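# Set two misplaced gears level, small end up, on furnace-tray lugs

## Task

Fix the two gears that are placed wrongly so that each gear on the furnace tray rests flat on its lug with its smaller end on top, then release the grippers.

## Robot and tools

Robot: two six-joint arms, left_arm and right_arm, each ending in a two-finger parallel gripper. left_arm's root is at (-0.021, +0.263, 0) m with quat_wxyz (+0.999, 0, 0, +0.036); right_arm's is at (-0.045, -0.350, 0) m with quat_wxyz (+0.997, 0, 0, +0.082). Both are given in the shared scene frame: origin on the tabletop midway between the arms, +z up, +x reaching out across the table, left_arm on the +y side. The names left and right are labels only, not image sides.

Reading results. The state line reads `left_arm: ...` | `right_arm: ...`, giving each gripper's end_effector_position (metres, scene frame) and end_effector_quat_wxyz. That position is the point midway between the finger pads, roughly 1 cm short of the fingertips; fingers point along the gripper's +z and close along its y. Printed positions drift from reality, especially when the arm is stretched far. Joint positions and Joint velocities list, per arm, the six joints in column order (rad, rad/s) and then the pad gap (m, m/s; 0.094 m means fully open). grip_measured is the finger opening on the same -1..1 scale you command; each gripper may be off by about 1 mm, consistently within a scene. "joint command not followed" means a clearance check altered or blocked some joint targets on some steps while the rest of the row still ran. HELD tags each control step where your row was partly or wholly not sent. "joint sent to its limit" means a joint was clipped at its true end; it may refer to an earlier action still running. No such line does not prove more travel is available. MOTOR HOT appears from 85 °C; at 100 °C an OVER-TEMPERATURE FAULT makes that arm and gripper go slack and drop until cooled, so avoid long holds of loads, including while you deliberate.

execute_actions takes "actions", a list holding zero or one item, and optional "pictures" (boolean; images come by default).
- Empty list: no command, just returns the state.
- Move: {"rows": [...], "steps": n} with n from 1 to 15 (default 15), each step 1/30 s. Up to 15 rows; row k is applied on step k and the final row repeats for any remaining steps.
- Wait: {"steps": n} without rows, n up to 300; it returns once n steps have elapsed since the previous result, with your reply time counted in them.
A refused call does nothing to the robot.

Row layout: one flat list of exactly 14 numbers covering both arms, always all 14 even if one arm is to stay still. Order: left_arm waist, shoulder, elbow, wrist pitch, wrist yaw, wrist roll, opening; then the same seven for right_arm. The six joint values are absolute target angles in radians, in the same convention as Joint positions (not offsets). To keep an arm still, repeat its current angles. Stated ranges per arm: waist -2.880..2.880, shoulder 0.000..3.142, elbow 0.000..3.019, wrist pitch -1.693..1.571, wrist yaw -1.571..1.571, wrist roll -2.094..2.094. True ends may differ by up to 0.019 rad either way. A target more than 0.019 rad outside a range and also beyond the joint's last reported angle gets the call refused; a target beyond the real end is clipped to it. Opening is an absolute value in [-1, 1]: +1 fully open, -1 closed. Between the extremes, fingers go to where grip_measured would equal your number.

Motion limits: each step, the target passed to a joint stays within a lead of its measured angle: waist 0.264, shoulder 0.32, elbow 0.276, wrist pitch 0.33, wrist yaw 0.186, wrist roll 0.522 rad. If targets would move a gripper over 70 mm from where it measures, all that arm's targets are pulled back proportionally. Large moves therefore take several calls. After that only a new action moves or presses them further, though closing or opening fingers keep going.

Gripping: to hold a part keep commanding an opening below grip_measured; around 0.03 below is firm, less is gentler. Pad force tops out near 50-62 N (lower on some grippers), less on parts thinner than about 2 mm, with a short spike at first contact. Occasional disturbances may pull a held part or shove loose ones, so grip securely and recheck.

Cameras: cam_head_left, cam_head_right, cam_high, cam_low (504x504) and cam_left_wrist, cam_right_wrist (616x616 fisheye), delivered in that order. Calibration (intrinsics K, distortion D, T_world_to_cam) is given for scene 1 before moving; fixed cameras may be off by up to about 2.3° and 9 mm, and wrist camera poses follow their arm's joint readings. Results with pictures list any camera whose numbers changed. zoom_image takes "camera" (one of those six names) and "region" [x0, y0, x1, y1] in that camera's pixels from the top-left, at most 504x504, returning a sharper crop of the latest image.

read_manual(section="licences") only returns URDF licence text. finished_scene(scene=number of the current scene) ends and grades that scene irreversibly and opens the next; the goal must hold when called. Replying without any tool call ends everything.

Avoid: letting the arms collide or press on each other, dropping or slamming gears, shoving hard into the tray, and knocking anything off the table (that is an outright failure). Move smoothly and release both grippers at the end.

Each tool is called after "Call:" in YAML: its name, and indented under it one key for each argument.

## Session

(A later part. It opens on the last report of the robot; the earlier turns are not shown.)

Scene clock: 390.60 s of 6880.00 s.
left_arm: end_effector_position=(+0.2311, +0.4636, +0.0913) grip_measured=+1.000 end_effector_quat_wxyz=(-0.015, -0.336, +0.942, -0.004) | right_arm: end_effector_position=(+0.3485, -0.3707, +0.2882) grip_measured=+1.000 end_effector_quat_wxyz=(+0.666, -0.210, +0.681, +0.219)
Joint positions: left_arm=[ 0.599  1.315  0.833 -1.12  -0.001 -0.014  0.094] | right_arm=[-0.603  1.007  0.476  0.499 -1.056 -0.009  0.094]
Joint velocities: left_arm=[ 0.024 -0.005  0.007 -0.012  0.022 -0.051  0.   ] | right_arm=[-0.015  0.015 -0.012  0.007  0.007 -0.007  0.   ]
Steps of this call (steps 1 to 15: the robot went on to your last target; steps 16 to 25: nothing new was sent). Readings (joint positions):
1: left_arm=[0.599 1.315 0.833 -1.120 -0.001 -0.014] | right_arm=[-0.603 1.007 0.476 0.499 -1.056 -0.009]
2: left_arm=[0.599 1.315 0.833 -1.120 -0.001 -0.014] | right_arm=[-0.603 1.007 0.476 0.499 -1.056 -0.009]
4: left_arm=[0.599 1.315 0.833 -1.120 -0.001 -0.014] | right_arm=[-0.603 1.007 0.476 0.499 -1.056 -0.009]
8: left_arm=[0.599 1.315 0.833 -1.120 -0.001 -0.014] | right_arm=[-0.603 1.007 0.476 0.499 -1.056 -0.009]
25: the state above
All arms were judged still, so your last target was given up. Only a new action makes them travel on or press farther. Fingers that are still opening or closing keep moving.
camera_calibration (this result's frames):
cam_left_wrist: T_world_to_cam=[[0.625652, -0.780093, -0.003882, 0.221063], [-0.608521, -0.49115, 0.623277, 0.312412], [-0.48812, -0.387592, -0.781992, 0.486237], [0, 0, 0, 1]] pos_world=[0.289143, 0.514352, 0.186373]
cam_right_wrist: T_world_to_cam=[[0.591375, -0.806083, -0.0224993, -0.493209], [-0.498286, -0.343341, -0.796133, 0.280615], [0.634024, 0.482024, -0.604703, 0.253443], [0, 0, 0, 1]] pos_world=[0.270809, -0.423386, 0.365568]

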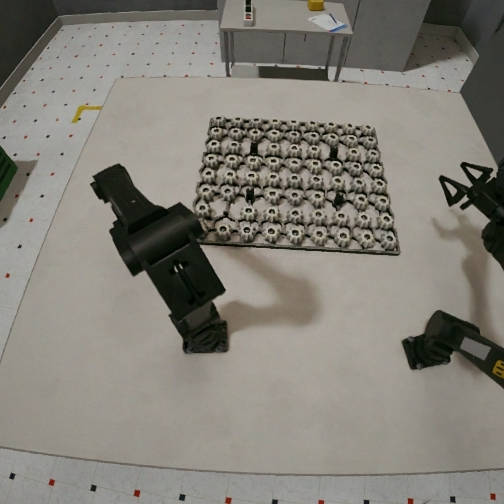

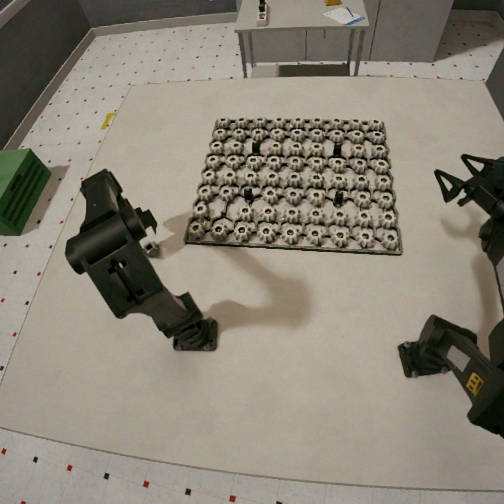

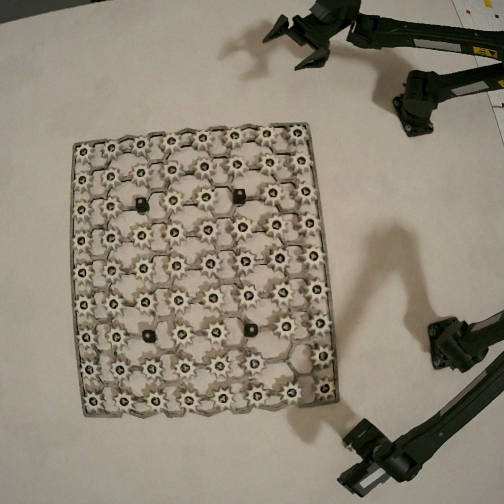

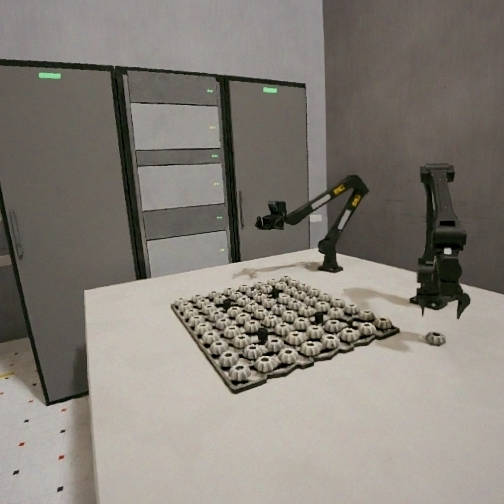

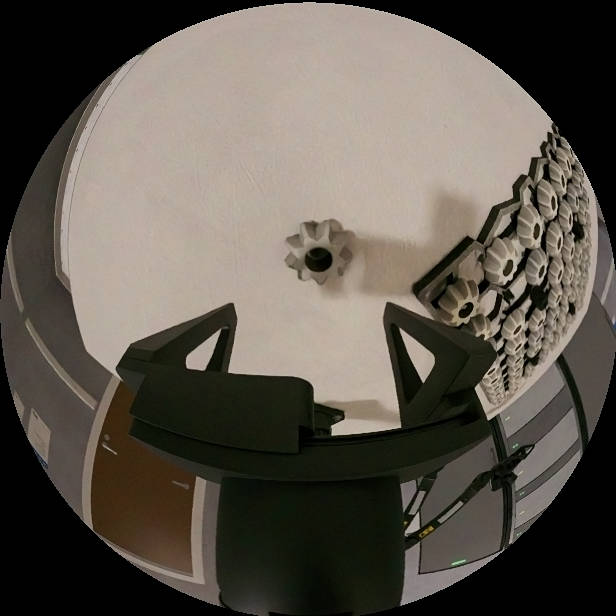

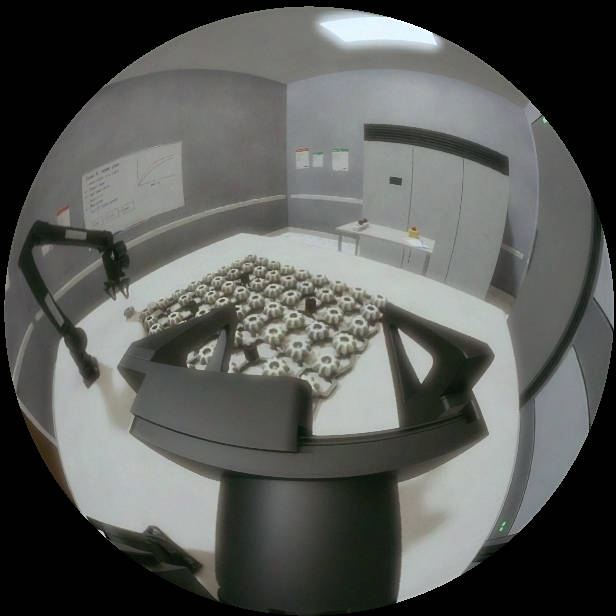

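Call:
execute_actions:
  actions:
    - {"rows":[[0.578,1.444,0.73,-0.84,0,0,1,-0.6,0.997,0.53,0.52,-1.058,0,1]],"steps":15}
  pictures: false

Call:
execute_actions:
  actions:
    - {"steps":20}

Scene clock: 404.43 s of 6880.00 s.
left_arm: end_effector_position=(+0.2376, +0.4631, +0.0124) grip_measured=+1.000 end_effector_quat_wxyz=(-0.007, -0.330, +0.944, -0.002) | right_arm: end_effector_position=(+0.3485, -0.3707, +0.2882) grip_measured=+1.000 end_effector_quat_wxyz=(+0.666, -0.210, +0.681, +0.219)
Joint positions: left_arm=[ 0.585  1.46   0.725 -0.85  -0.001 -0.014  0.094] | right_arm=[-0.603  1.007  0.476  0.499 -1.056 -0.009  0.094]
Joint velocities: left_arm=[ 0.015 -0.015  0.002 -0.007  0.037  0.037  0.   ] | right_arm=[ 0.005  0.005  0.017 -0.012 -0.051 -0.022  0.   ]
Steps of this call (steps 1 to 90: nothing new was sent; then 10.33 s passed at rest; steps 91 to 105: all 15 steps of this action). Readings (joint positions):
91: left_arm=[0.598 1.319 0.820 -1.075 -0.001 -0.014] | right_arm=[-0.603 1.007 0.476 0.499 -1.056 -0.009]
92: left_arm=[0.596 1.328 0.800 -0.989 -0.001 -0.014] | right_arm=[-0.603 1.007 0.476 0.499 -1.056 -0.009]
94: left_arm=[0.591 1.377 0.768 -0.891 -0.001 -0.014] | right_arm=[-0.603 1.007 0.476 0.499 -1.056 -0.009]
98: left_arm=[0.585 1.458 0.731 -0.856 -0.001 -0.014] | right_arm=[-0.603 1.007 0.476 0.499 -1.056 -0.009]
105: the state above

Scene clock: 405.10 s of 6880.00 s.
left_arm: end_effector_position=(+0.2376, +0.4631, +0.0124) grip_measured=+1.000 end_effector_quat_wxyz=(-0.007, -0.330, +0.944, -0.002) | right_arm: end_effector_position=(+0.3485, -0.3707, +0.2882) grip_measured=+1.000 end_effector_quat_wxyz=(+0.666, -0.210, +0.681, +0.219)
Joint positions: left_arm=[ 0.585  1.46   0.725 -0.85  -0.001 -0.014  0.094] | right_arm=[-0.603  1.007  0.476  0.499 -1.056 -0.009  0.094]
Joint velocities: left_arm=[ 0.005 -0.005 -0.002 -0.002  0.037  0.037  0.   ] | right_arm=[-0.005  0.015  0.007  0.002  0.007 -0.022  0.   ]
Steps of this call (steps 1 to 15: the robot went on to your last target; steps 16 to 20: nothing new was sent). Readings (joint positions):
1: left_arm=[0.585 1.460 0.725 -0.850 -0.001 -0.014] | right_arm=[-0.603 1.007 0.476 0.499 -1.056 -0.009]
2: left_arm=[0.585 1.460 0.725 -0.850 -0.001 -0.014] | right_arm=[-0.603 1.007 0.476 0.499 -1.056 -0.009]
4: left_arm=[0.585 1.460 0.725 -0.850 -0.001 -0.014] | right_arm=[-0.603 1.007 0.476 0.499 -1.056 -0.009]
8: left_arm=[0.585 1.460 0.725 -0.850 -0.001 -0.014] | right_arm=[-0.603 1.007 0.476 0.499 -1.056 -0.009]
20: the state above
All arms were judged still, so your last target was given up. Only a new action makes them travel on or press farther. Fingers that are still opening or closing keep moving.
camera_calibration (this result's frames):
cam_left_wrist: T_world_to_cam=[[0.615237, -0.788334, -0.00343038, 0.22259], [-0.623351, -0.489135, 0.610066, 0.367971], [-0.482614, -0.373197, -0.792343, 0.419707], [0, 0, 0, 1]] pos_world=[0.294986, 0.512096, 0.108829]
cam_right_wrist: T_world_to_cam=[[0.591375, -0.806083, -0.0224993, -0.493209], [-0.498286, -0.343341, -0.796133, 0.280615], [0.634024, 0.482024, -0.604703, 0.253443], [0, 0, 0, 1]] pos_world=[0.270809, -0.423386, 0.365568]

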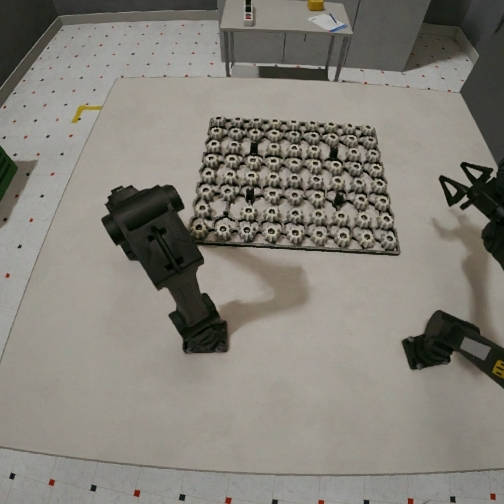

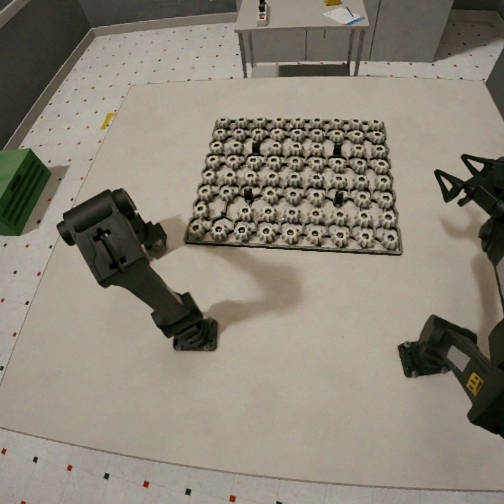

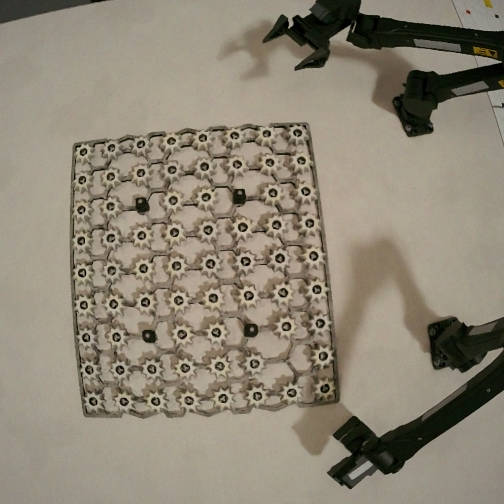

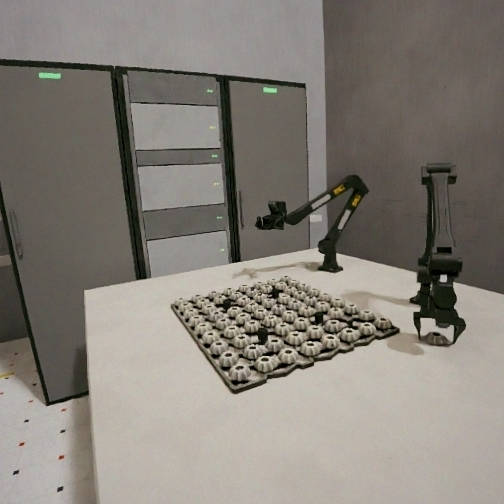

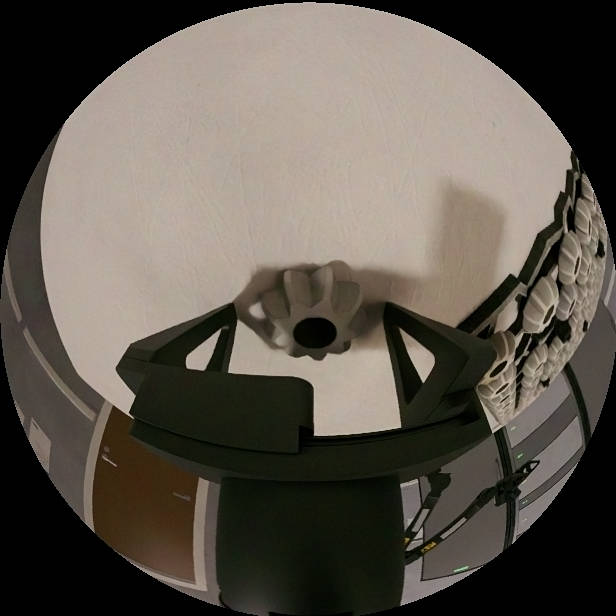

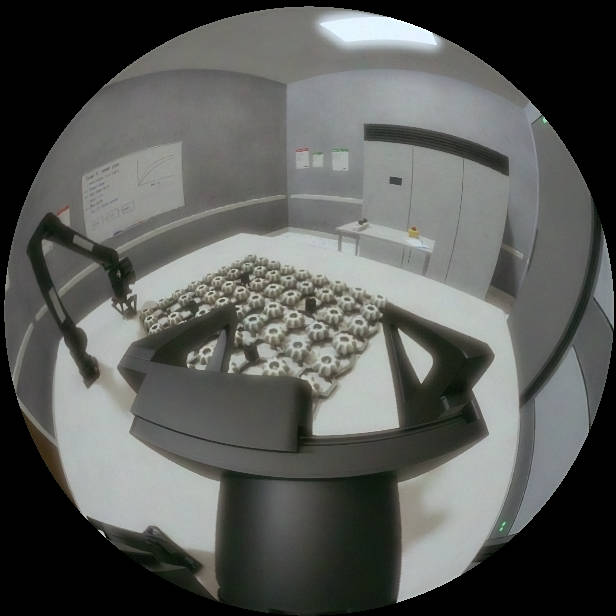

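Call:
execute_actions:
  actions:
    - {"rows":[[0.578,1.444,0.73,-0.84,0,0,0.1,-0.6,0.997,0.53,0.52,-1.058,0,1]],"steps":15}
  pictures: false

Call:
execute_actions:
  actions:
    - {"rows":[[0.578,1.45,1.12,-1.116,0,-0.85,0.1,-0.6,0.997,0.53,0.52,-1.058,0,1]],"steps":15}
  pictures: false

Call:
execute_actions:
  actions:
    - {"steps":15}
  pictures: false

Call:
execute_actions:
  actions:
    - {"rows":[[-0.127,1.48,1.075,-1.12,0,-0.85,0.1,-0.6,0.997,0.53,0.52,-1.058,0,1]],"steps":15}
  pictures: false

Call:
execute_actions:
  actions:
    - {"steps":45}

Scene clock: 421.23 s of 6880.00 s.
left_arm: end_effector_position=(+0.2379, +0.4629, +0.0124) grip_measured=+0.201 end_effector_quat_wxyz=(-0.006, -0.329, +0.944, -0.002) | right_arm: end_effector_position=(+0.3485, -0.3707, +0.2882) grip_measured=+1.000 end_effector_quat_wxyz=(+0.666, -0.210, +0.681, +0.219)
Joint positions: left_arm=[ 0.585  1.46   0.725 -0.849  0.    -0.014  0.056] | right_arm=[-0.603  1.007  0.476  0.499 -1.056 -0.009  0.094]
Joint velocities: left_arm=[-0.015 -0.015 -0.007  0.002  0.022  0.037  0.   ] | right_arm=[-0.015  0.005  0.007 -0.007 -0.007 -0.051  0.   ]
Steps of this call (steps 1 to 90: nothing new was sent; then 12.63 s passed at rest; steps 91 to 105: all 15 steps of this action). Readings (joint positions):
91: left_arm=[0.585 1.460 0.725 -0.850 -0.001 -0.014] | right_arm=[-0.603 1.007 0.476 0.499 -1.056 -0.009]
92: left_arm=[0.585 1.460 0.725 -0.850 -0.001 -0.014] | right_arm=[-0.603 1.007 0.476 0.499 -1.056 -0.009]
94: left_arm=[0.585 1.460 0.725 -0.850 0.000 -0.014] | right_arm=[-0.603 1.007 0.476 0.499 -1.056 -0.009]
98: left_arm=[0.585 1.460 0.725 -0.849 0.000 -0.014] | right_arm=[-0.603 1.007 0.476 0.499 -1.056 -0.009]
105: the state above

Scene clock: 421.73 s of 6880.00 s.
left_arm: end_effector_position=(+0.3150, +0.5224, +0.1257) grip_measured=+0.201 end_effector_quat_wxyz=(+0.044, -0.644, +0.763, -0.002) | right_arm: end_effector_position=(+0.3485, -0.3707, +0.2882) grip_measured=+1.000 end_effector_quat_wxyz=(+0.666, -0.210, +0.681, +0.219)
Joint positions: left_arm=[ 0.585  1.465  1.079 -1.098  0.    -0.744  0.056] | right_arm=[-0.603  1.007  0.476  0.499 -1.056 -0.009  0.094]
Joint velocities: left_arm=[-0.015 -0.034  0.159 -0.002 -0.037 -0.608  0.001] | right_arm=[-0.005  0.015  0.002  0.002  0.007 -0.037  0.   ]
Steps of this call (steps 1 to 15: all 15 steps of this action). Readings (joint positions):
1: left_arm=[0.585 1.460 0.737 -0.879 0.000 -0.061] | right_arm=[-0.603 1.007 0.476 0.499 -1.056 -0.009]
2: left_arm=[0.585 1.465 0.760 -0.936 0.000 -0.122] | right_arm=[-0.603 1.007 0.476 0.499 -1.056 -0.009]
4: left_arm=[0.585 1.466 0.810 -1.009 0.000 -0.234] | right_arm=[-0.603 1.007 0.476 0.499 -1.056 -0.009]
8: left_arm=[0.585 1.466 0.924 -1.068 0.000 -0.449] | right_arm=[-0.603 1.007 0.476 0.499 -1.056 -0.009]
15: the state above

Scene clock: 422.23 s of 6880.00 s.
left_arm: end_effector_position=(+0.3135, +0.5213, +0.1267) grip_measured=+0.201 end_effector_quat_wxyz=(+0.039, -0.677, +0.734, -0.003) | right_arm: end_effector_position=(+0.3485, -0.3707, +0.2882) grip_measured=+1.000 end_effector_quat_wxyz=(+0.666, -0.210, +0.681, +0.219)
Joint positions: left_arm=[ 0.585  1.464  1.082 -1.11   0.    -0.832  0.056] | right_arm=[-0.603  1.007  0.476  0.499 -1.056 -0.009  0.094]
Joint velocities: left_arm=[ 0.015 -0.015  0.002  0.007 -0.007  0.007 -0.001] | right_arm=[-0.005 -0.015 -0.002  0.007 -0.007  0.007  0.   ]
Steps of this call (steps 1 to 15: the robot went on to your last target). Readings (joint positions):
1: left_arm=[0.585 1.464 1.082 -1.098 0.000 -0.763] | right_arm=[-0.603 1.007 0.476 0.499 -1.056 -0.009]
2: left_arm=[0.585 1.464 1.082 -1.099 0.000 -0.777] | right_arm=[-0.603 1.007 0.476 0.499 -1.056 -0.009]
4: left_arm=[0.585 1.464 1.082 -1.106 0.000 -0.798] | right_arm=[-0.603 1.007 0.476 0.499 -1.056 -0.009]
8: left_arm=[0.585 1.464 1.082 -1.110 0.000 -0.821] | right_arm=[-0.603 1.007 0.476 0.499 -1.056 -0.009]
15: the state above

Scene clock: 422.73 s of 6880.00 s.
left_arm: end_effector_position=(+0.3997, +0.2388, +0.1189) grip_measured=+0.201 end_effector_quat_wxyz=(+0.025, -0.379, +0.925, -0.015) | right_arm: end_effector_position=(+0.3485, -0.3707, +0.2882) grip_measured=+1.000 end_effector_quat_wxyz=(+0.666, -0.210, +0.681, +0.219)
Joint positions: left_arm=[-0.127  1.482  1.08  -1.11   0.006 -0.834  0.056] | right_arm=[-0.603  1.007  0.476  0.499 -1.056 -0.009  0.094]
Joint velocities: left_arm=[-1.236 -0.015 -0.012  0.022  0.154 -0.037 -0.001] | right_arm=[ 0.005 -0.015  0.002  0.007 -0.007 -0.022  0.   ]
Steps of this call (steps 1 to 15: all 15 steps of this action). Readings (joint positions):
1: left_arm=[0.574 1.465 1.081 -1.110 -0.006 -0.833] | right_arm=[-0.603 1.007 0.476 0.499 -1.056 -0.009]
2: left_arm=[0.554 1.465 1.081 -1.110 -0.012 -0.834] | right_arm=[-0.603 1.007 0.476 0.499 -1.056 -0.009]
4: left_arm=[0.479 1.467 1.080 -1.110 -0.012 -0.834] | right_arm=[-0.603 1.007 0.476 0.499 -1.056 -0.009]
8: left_arm=[0.268 1.474 1.080 -1.110 -0.008 -0.834] | right_arm=[-0.603 1.007 0.476 0.499 -1.056 -0.009]
15: the state above

Scene clock: 424.23 s of 6880.00 s.
left_arm: end_effector_position=(+0.3972, +0.2426, +0.1169) grip_measured=+0.201 end_effector_quat_wxyz=(+0.023, -0.384, +0.923, -0.011) | right_arm: end_effector_position=(+0.3485, -0.3707, +0.2882) grip_measured=+1.000 end_effector_quat_wxyz=(+0.666, -0.210, +0.681, +0.219)
Joint positions: left_arm=[-0.121  1.482  1.074 -1.112  0.    -0.836  0.056] | right_arm=[-0.603  1.007  0.476  0.499 -1.056 -0.009  0.094]
Joint velocities: left_arm=[-0.005  0.005 -0.012  0.012  0.095  0.066 -0.   ] | right_arm=[-0.005 -0.005  0.002  0.012 -0.022 -0.037  0.   ]
Steps of this call (steps 1 to 15: the robot went on to your last target; steps 16 to 45: nothing new was sent). Readings (joint positions):
1: left_arm=[-0.162 1.482 1.080 -1.110 0.010 -0.834] | right_arm=[-0.603 1.007 0.476 0.499 -1.056 -0.009]
2: left_arm=[-0.183 1.482 1.080 -1.110 0.011 -0.834] | right_arm=[-0.603 1.007 0.476 0.499 -1.056 -0.009]
4: left_arm=[-0.189 1.482 1.079 -1.111 0.010 -0.834] | right_arm=[-0.603 1.007 0.476 0.499 -1.056 -0.009]
8: left_arm=[-0.144 1.482 1.076 -1.111 0.002 -0.835] | right_arm=[-0.603 1.007 0.476 0.499 -1.056 -0.009]
45: the state above
All arms were judged still, so your last target was given up. Only a new action makes them travel on or press farther. Fingers that are still opening or closing keep moving.
camera_calibration (this result's frames):
cam_left_wrist: T_world_to_cam=[[0.700712, -0.712582, 0.035064, -0.105939], [-0.599659, -0.561618, 0.570082, 0.308773], [-0.386538, -0.42049, -0.820839, 0.473886], [0, 0, 0, 1]] pos_world=[0.442566, 0.297187, 0.216672]
cam_right_wrist: T_world_to_cam=[[0.591375, -0.806083, -0.0224993, -0.493209], [-0.498286, -0.343341, -0.796133, 0.280615], [0.634024, 0.482024, -0.604703, 0.253443], [0, 0, 0, 1]] pos_world=[0.270809, -0.423386, 0.365568]

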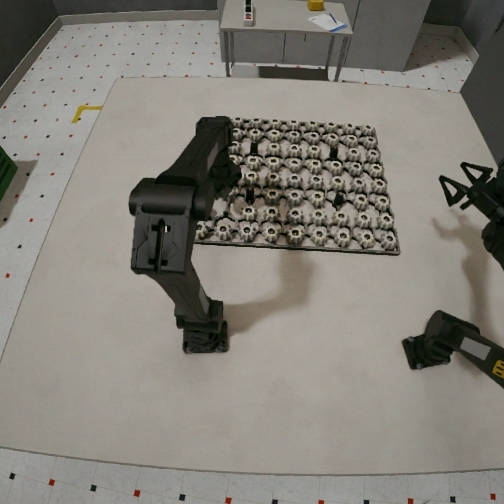

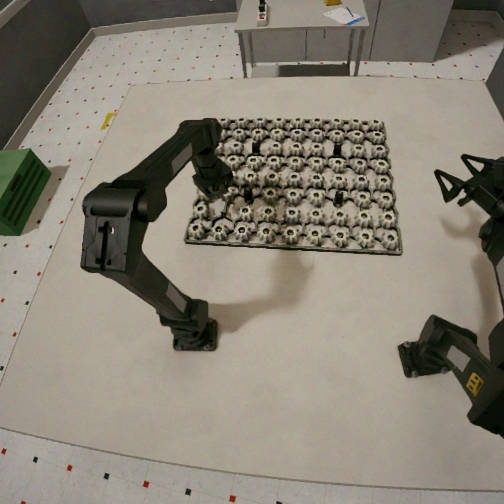

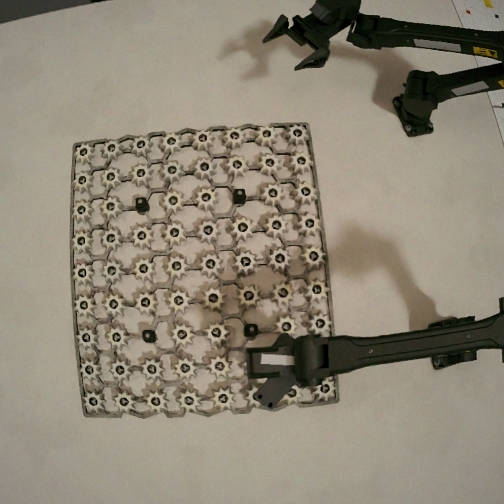

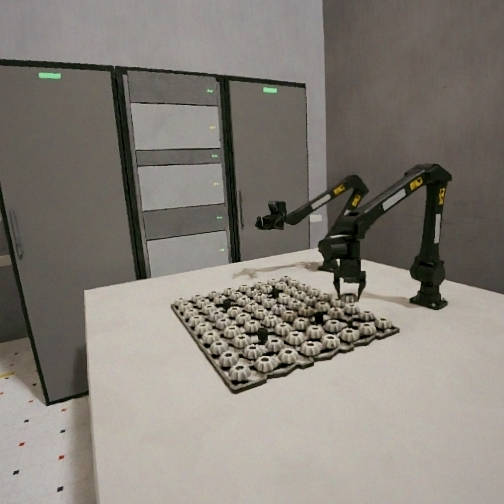

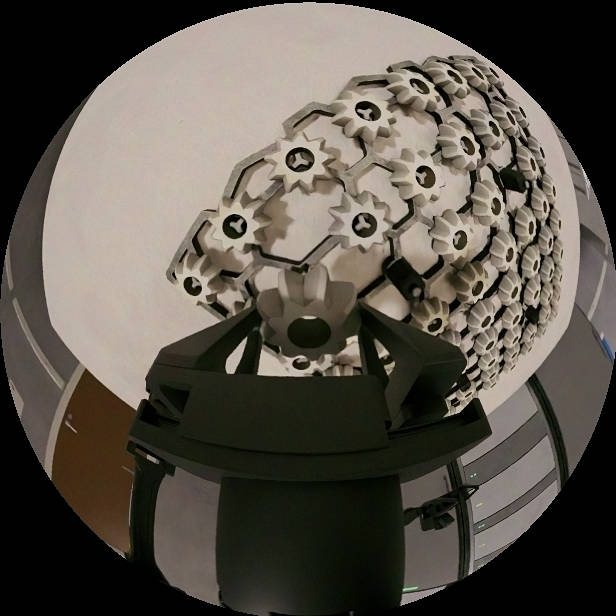

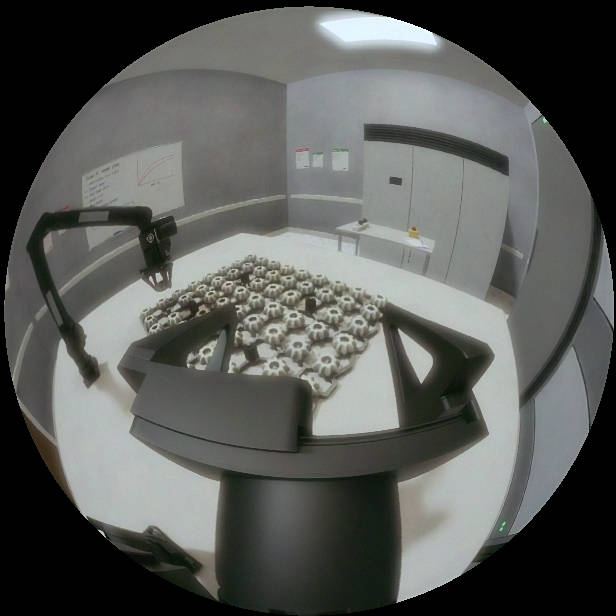

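Call:
execute_actions:
  actions:
    - {"rows":[[-0.15,1.54,0.98,-0.995,0,-0.85,0.1,-0.6,0.997,0.53,0.52,-1.058,0,1]],"steps":15}
  pictures: false

Call:
execute_actions:
  actions:
    - {"steps":20}

Scene clock: 444.70 s of 6880.00 s.
left_arm: end_effector_position=(+0.3723, +0.2340, +0.0497) grip_measured=+0.201 end_effector_quat_wxyz=(-0.013, -0.372, +0.928, +0.006) | right_arm: end_effector_position=(+0.3485, -0.3707, +0.2882) grip_measured=+1.000 end_effector_quat_wxyz=(+0.666, -0.210, +0.681, +0.219)
Joint positions: left_arm=[-0.146  1.561  0.965 -1.004  0.    -0.836  0.056] | right_arm=[-0.603  1.007  0.476  0.499 -1.056 -0.009  0.094]
Joint velocities: left_arm=[-0.015  0.005  0.007  0.007 -0.022 -0.066 -0.   ] | right_arm=[ 0.005  0.005  0.007 -0.012 -0.022 -0.007  0.   ]
Steps of this call (steps 1 to 90: nothing new was sent; then 16.97 s passed at rest; steps 91 to 105: all 15 steps of this action). Readings (joint positions):
91: left_arm=[-0.122 1.483 1.063 -1.093 -0.000 -0.836] | right_arm=[-0.603 1.007 0.476 0.499 -1.056 -0.009]
92: left_arm=[-0.124 1.483 1.045 -1.055 -0.001 -0.836] | right_arm=[-0.603 1.007 0.476 0.499 -1.056 -0.009]
94: left_arm=[-0.133 1.501 1.009 -1.016 -0.001 -0.836] | right_arm=[-0.603 1.007 0.476 0.499 -1.056 -0.009]
98: left_arm=[-0.145 1.551 0.969 -1.011 -0.001 -0.836] | right_arm=[-0.603 1.007 0.476 0.499 -1.056 -0.009]
105: the state above

Scene clock: 445.37 s of 6880.00 s.
left_arm: end_effector_position=(+0.3724, +0.2340, +0.0497) grip_measured=+0.201 end_effector_quat_wxyz=(-0.013, -0.372, +0.928, +0.006) | right_arm: end_effector_position=(+0.3485, -0.3707, +0.2882) grip_measured=+1.000 end_effector_quat_wxyz=(+0.666, -0.210, +0.681, +0.219)
Joint positions: left_arm=[-0.146  1.561  0.965 -1.003  0.    -0.836  0.056] | right_arm=[-0.603  1.007  0.476  0.499 -1.056 -0.009  0.094]
Joint velocities: left_arm=[-0.005 -0.005 -0.002 -0.007 -0.139  0.022 -0.   ] | right_arm=[-0.005 -0.015 -0.002 -0.017 -0.051  0.007  0.   ]
Steps of this call (steps 1 to 15: the robot went on to your last target; steps 16 to 20: nothing new was sent). Readings (joint positions):
1: left_arm=[-0.146 1.561 0.965 -1.004 0.000 -0.836] | right_arm=[-0.603 1.007 0.476 0.499 -1.056 -0.009]
2: left_arm=[-0.146 1.561 0.965 -1.003 0.000 -0.836] | right_arm=[-0.603 1.007 0.476 0.499 -1.056 -0.009]
4: left_arm=[-0.146 1.561 0.965 -1.003 0.000 -0.836] | right_arm=[-0.603 1.007 0.476 0.499 -1.056 -0.009]
8: left_arm=[-0.146 1.561 0.965 -1.003 0.000 -0.836] | right_arm=[-0.603 1.007 0.476 0.499 -1.056 -0.009]
20: the state above
All arms were judged still, so your last target was given up. Only a new action makes them travel on or press farther. Fingers that are still opening or closing keep moving.
camera_calibration (this result's frames):
cam_left_wrist: T_world_to_cam=[[0.683558, -0.729508, -0.0238025, -0.0790812], [-0.565861, -0.550253, 0.614022, 0.309976], [-0.461031, -0.406251, -0.78893, 0.428328], [0, 0, 0, 1]] pos_world=[0.426932, 0.286883, 0.145706]
cam_right_wrist: T_world_to_cam=[[0.591375, -0.806083, -0.0224993, -0.493209], [-0.498286, -0.343341, -0.796133, 0.280615], [0.634024, 0.482024, -0.604703, 0.253443], [0, 0, 0, 1]] pos_world=[0.270809, -0.423386, 0.365568]

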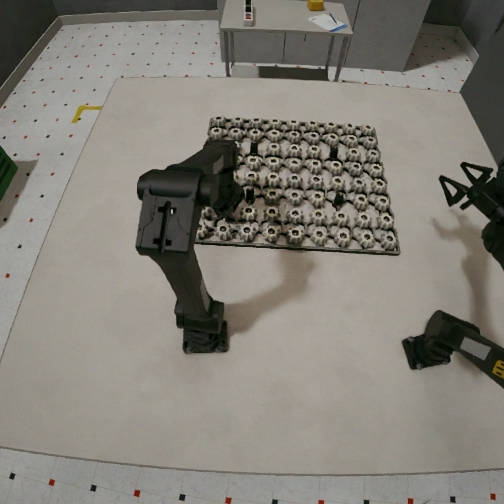

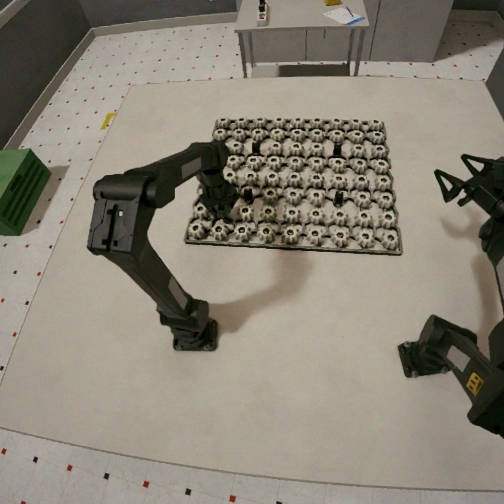

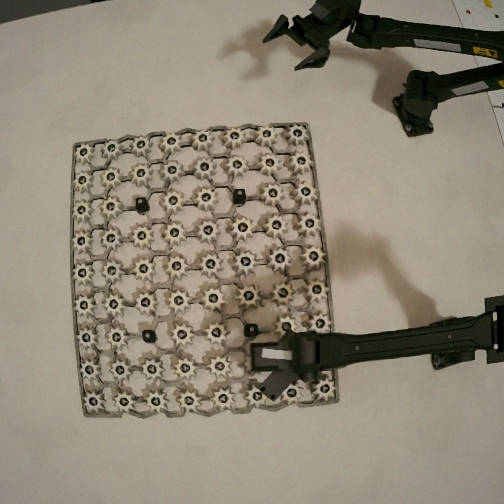

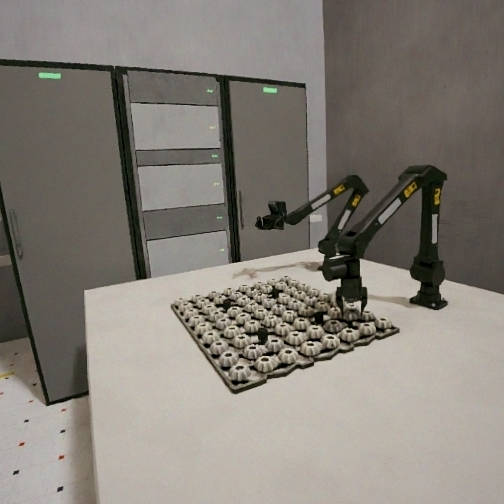

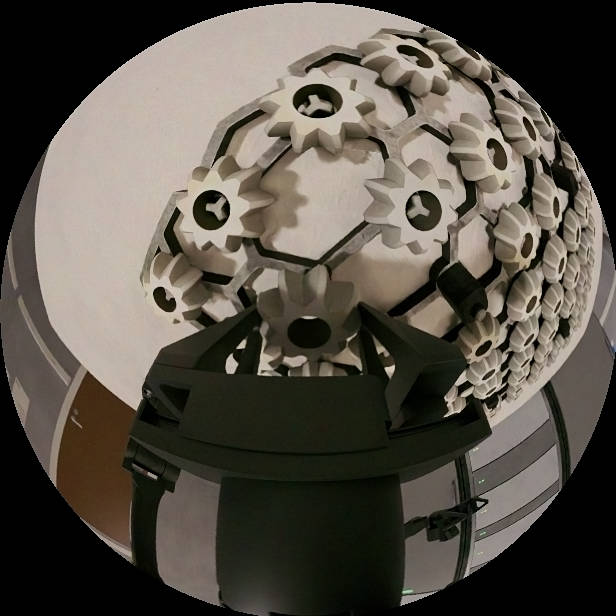

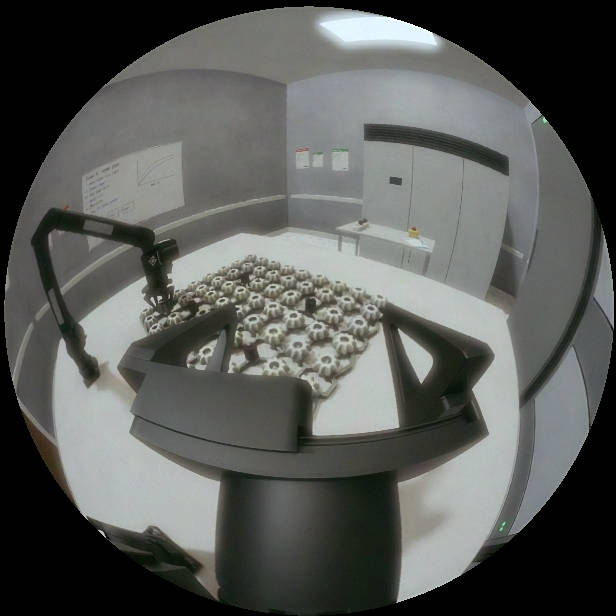

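Swing wrist out ~9 mm, then lower by shoulder.

Call:
execute_actions:
  actions:
    - {"rows":[[-0.15,1.54,0.98,-0.955,0,-0.85,0.1,-0.6,0.997,0.53,0.52,-1.058,0,1]],"steps":15}
  pictures: false

Call:
execute_actions:
  actions:
    - {"rows":[[-0.15,1.615,0.98,-0.935,0,-0.85,0.1,-0.6,0.997,0.53,0.52,-1.058,0,1]],"steps":15}

Scene clock: 455.33 s of 6880.00 s.
left_arm: end_effector_position=(+0.3819, +0.2333, +0.0496) grip_measured=+0.201 end_effector_quat_wxyz=(+0.004, -0.372, +0.928, -0.002) | right_arm: end_effector_position=(+0.3485, -0.3707, +0.2882) grip_measured=+1.000 end_effector_quat_wxyz=(+0.666, -0.210, +0.681, +0.219)
Joint positions: left_arm=[-0.146  1.561  0.965 -0.965  0.    -0.836  0.056] | right_arm=[-0.603  1.007  0.476  0.499 -1.056 -0.009  0.094]
Joint velocities: left_arm=[-0.005 -0.005  0.012 -0.012  0.007  0.037 -0.   ] | right_arm=[ 0.005 -0.015 -0.002 -0.007  0.037 -0.007  0.   ]
Steps of this call (steps 1 to 90: nothing new was sent; then 6.47 s passed at rest; steps 91 to 105: all 15 steps of this action). Readings (joint positions):
91: left_arm=[-0.146 1.561 0.965 -0.998 0.000 -0.836] | right_arm=[-0.603 1.007 0.476 0.499 -1.056 -0.009]
92: left_arm=[-0.146 1.561 0.965 -0.988 0.000 -0.836] | right_arm=[-0.603 1.007 0.476 0.499 -1.056 -0.009]
94: left_arm=[-0.146 1.561 0.965 -0.971 0.000 -0.836] | right_arm=[-0.603 1.007 0.476 0.499 -1.056 -0.009]
98: left_arm=[-0.146 1.561 0.965 -0.965 0.000 -0.836] | right_arm=[-0.603 1.007 0.476 0.499 -1.056 -0.009]
105: the state above

Scene clock: 455.83 s of 6880.00 s.
left_arm: end_effector_position=(+0.3816, +0.2337, +0.0285) grip_measured=+0.201 end_effector_quat_wxyz=(-0.011, -0.372, +0.928, +0.007) | right_arm: end_effector_position=(+0.3485, -0.3707, +0.2882) grip_measured=+1.000 end_effector_quat_wxyz=(+0.666, -0.210, +0.681, +0.219)
Joint positions: left_arm=[-0.146  1.616  0.965 -0.946 -0.002 -0.836  0.056] | right_arm=[-0.603  1.007  0.476  0.499 -1.056 -0.009  0.094]
Joint velocities: left_arm=[-0.005 -0.015 -0.002 -0.007 -0.051 -0.066  0.   ] | right_arm=[ 0.005 -0.034  0.012  0.002  0.007 -0.051  0.   ]
Steps of this call (steps 1 to 15: all 15 steps of this action). Readings (joint positions):
1: left_arm=[-0.146 1.563 0.965 -0.962 0.000 -0.836] | right_arm=[-0.603 1.007 0.476 0.499 -1.056 -0.009]
2: left_arm=[-0.146 1.569 0.965 -0.956 0.000 -0.836] | right_arm=[-0.603 1.007 0.476 0.499 -1.056 -0.009]
4: left_arm=[-0.146 1.586 0.965 -0.950 -0.002 -0.836] | right_arm=[-0.603 1.007 0.476 0.499 -1.056 -0.009]
8: left_arm=[-0.146 1.616 0.965 -0.947 -0.002 -0.836] | right_arm=[-0.603 1.007 0.476 0.499 -1.056 -0.009]
15: the state above
camera_calibration (this result's frames):
cam_left_wrist: T_world_to_cam=[[0.683579, -0.729502, -0.0233911, -0.0860525], [-0.567629, -0.551496, 0.611268, 0.329026], [-0.458821, -0.404573, -0.791078, 0.414574], [0, 0, 0, 1]] pos_world=[0.435804, 0.286407, 0.124824]
cam_right_wrist: T_world_to_cam=[[0.591375, -0.806083, -0.0224993, -0.493209], [-0.498286, -0.343341, -0.796133, 0.280615], [0.634024, 0.482024, -0.604703, 0.253443], [0, 0, 0, 1]] pos_world=[0.270809, -0.423386, 0.365568]

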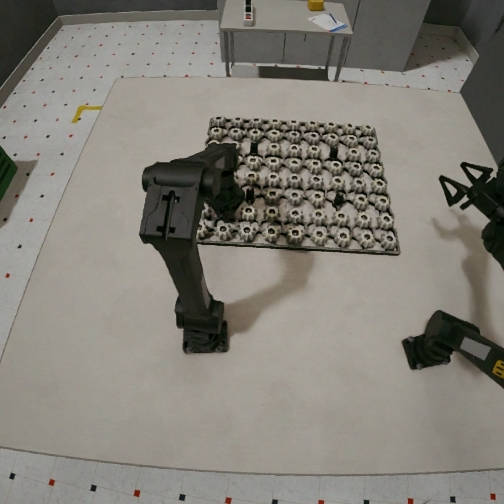

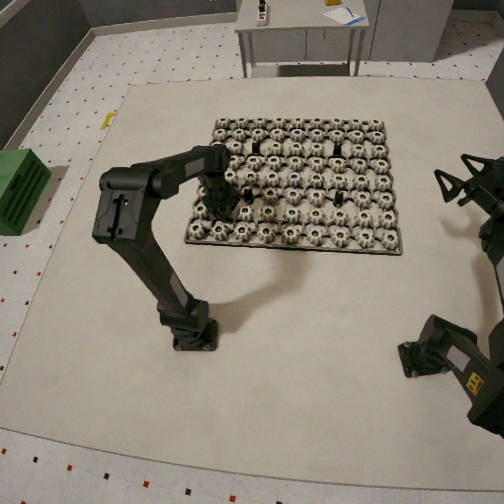

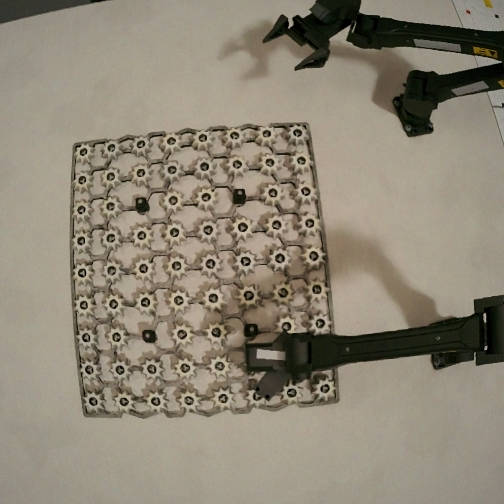

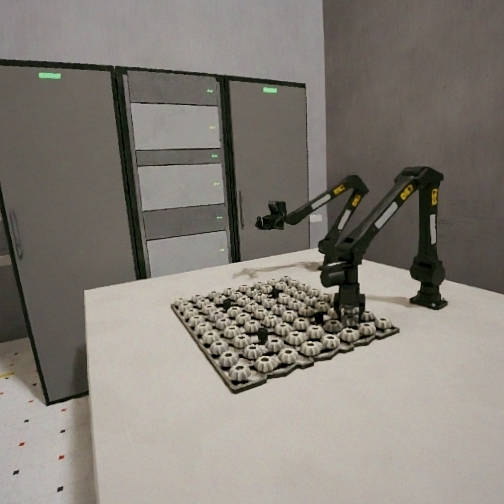

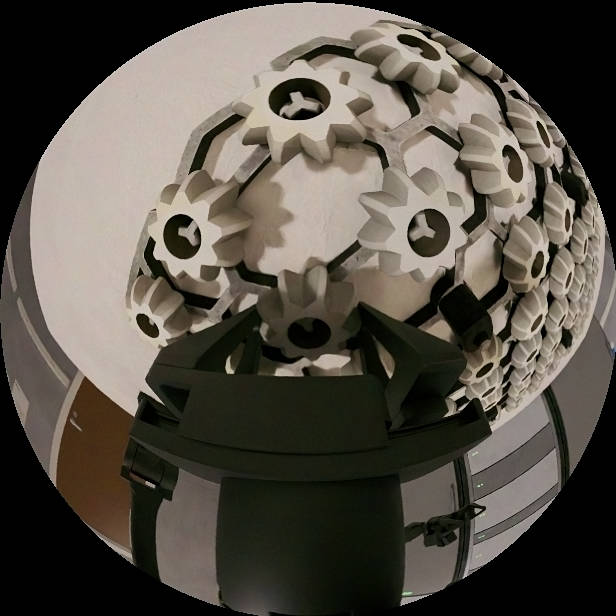

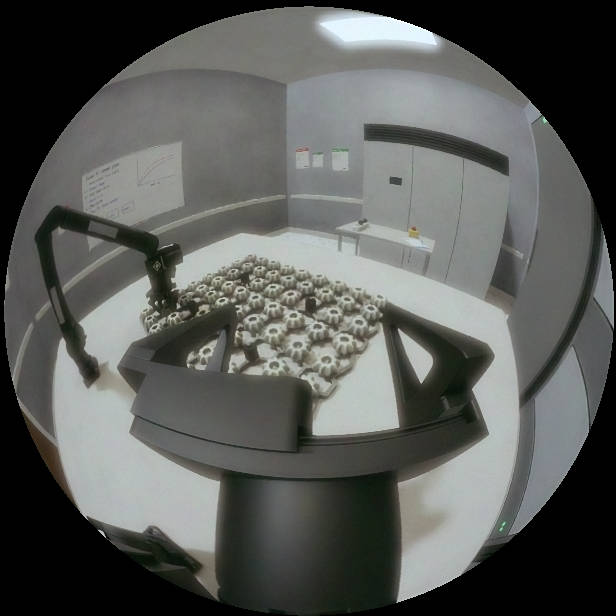

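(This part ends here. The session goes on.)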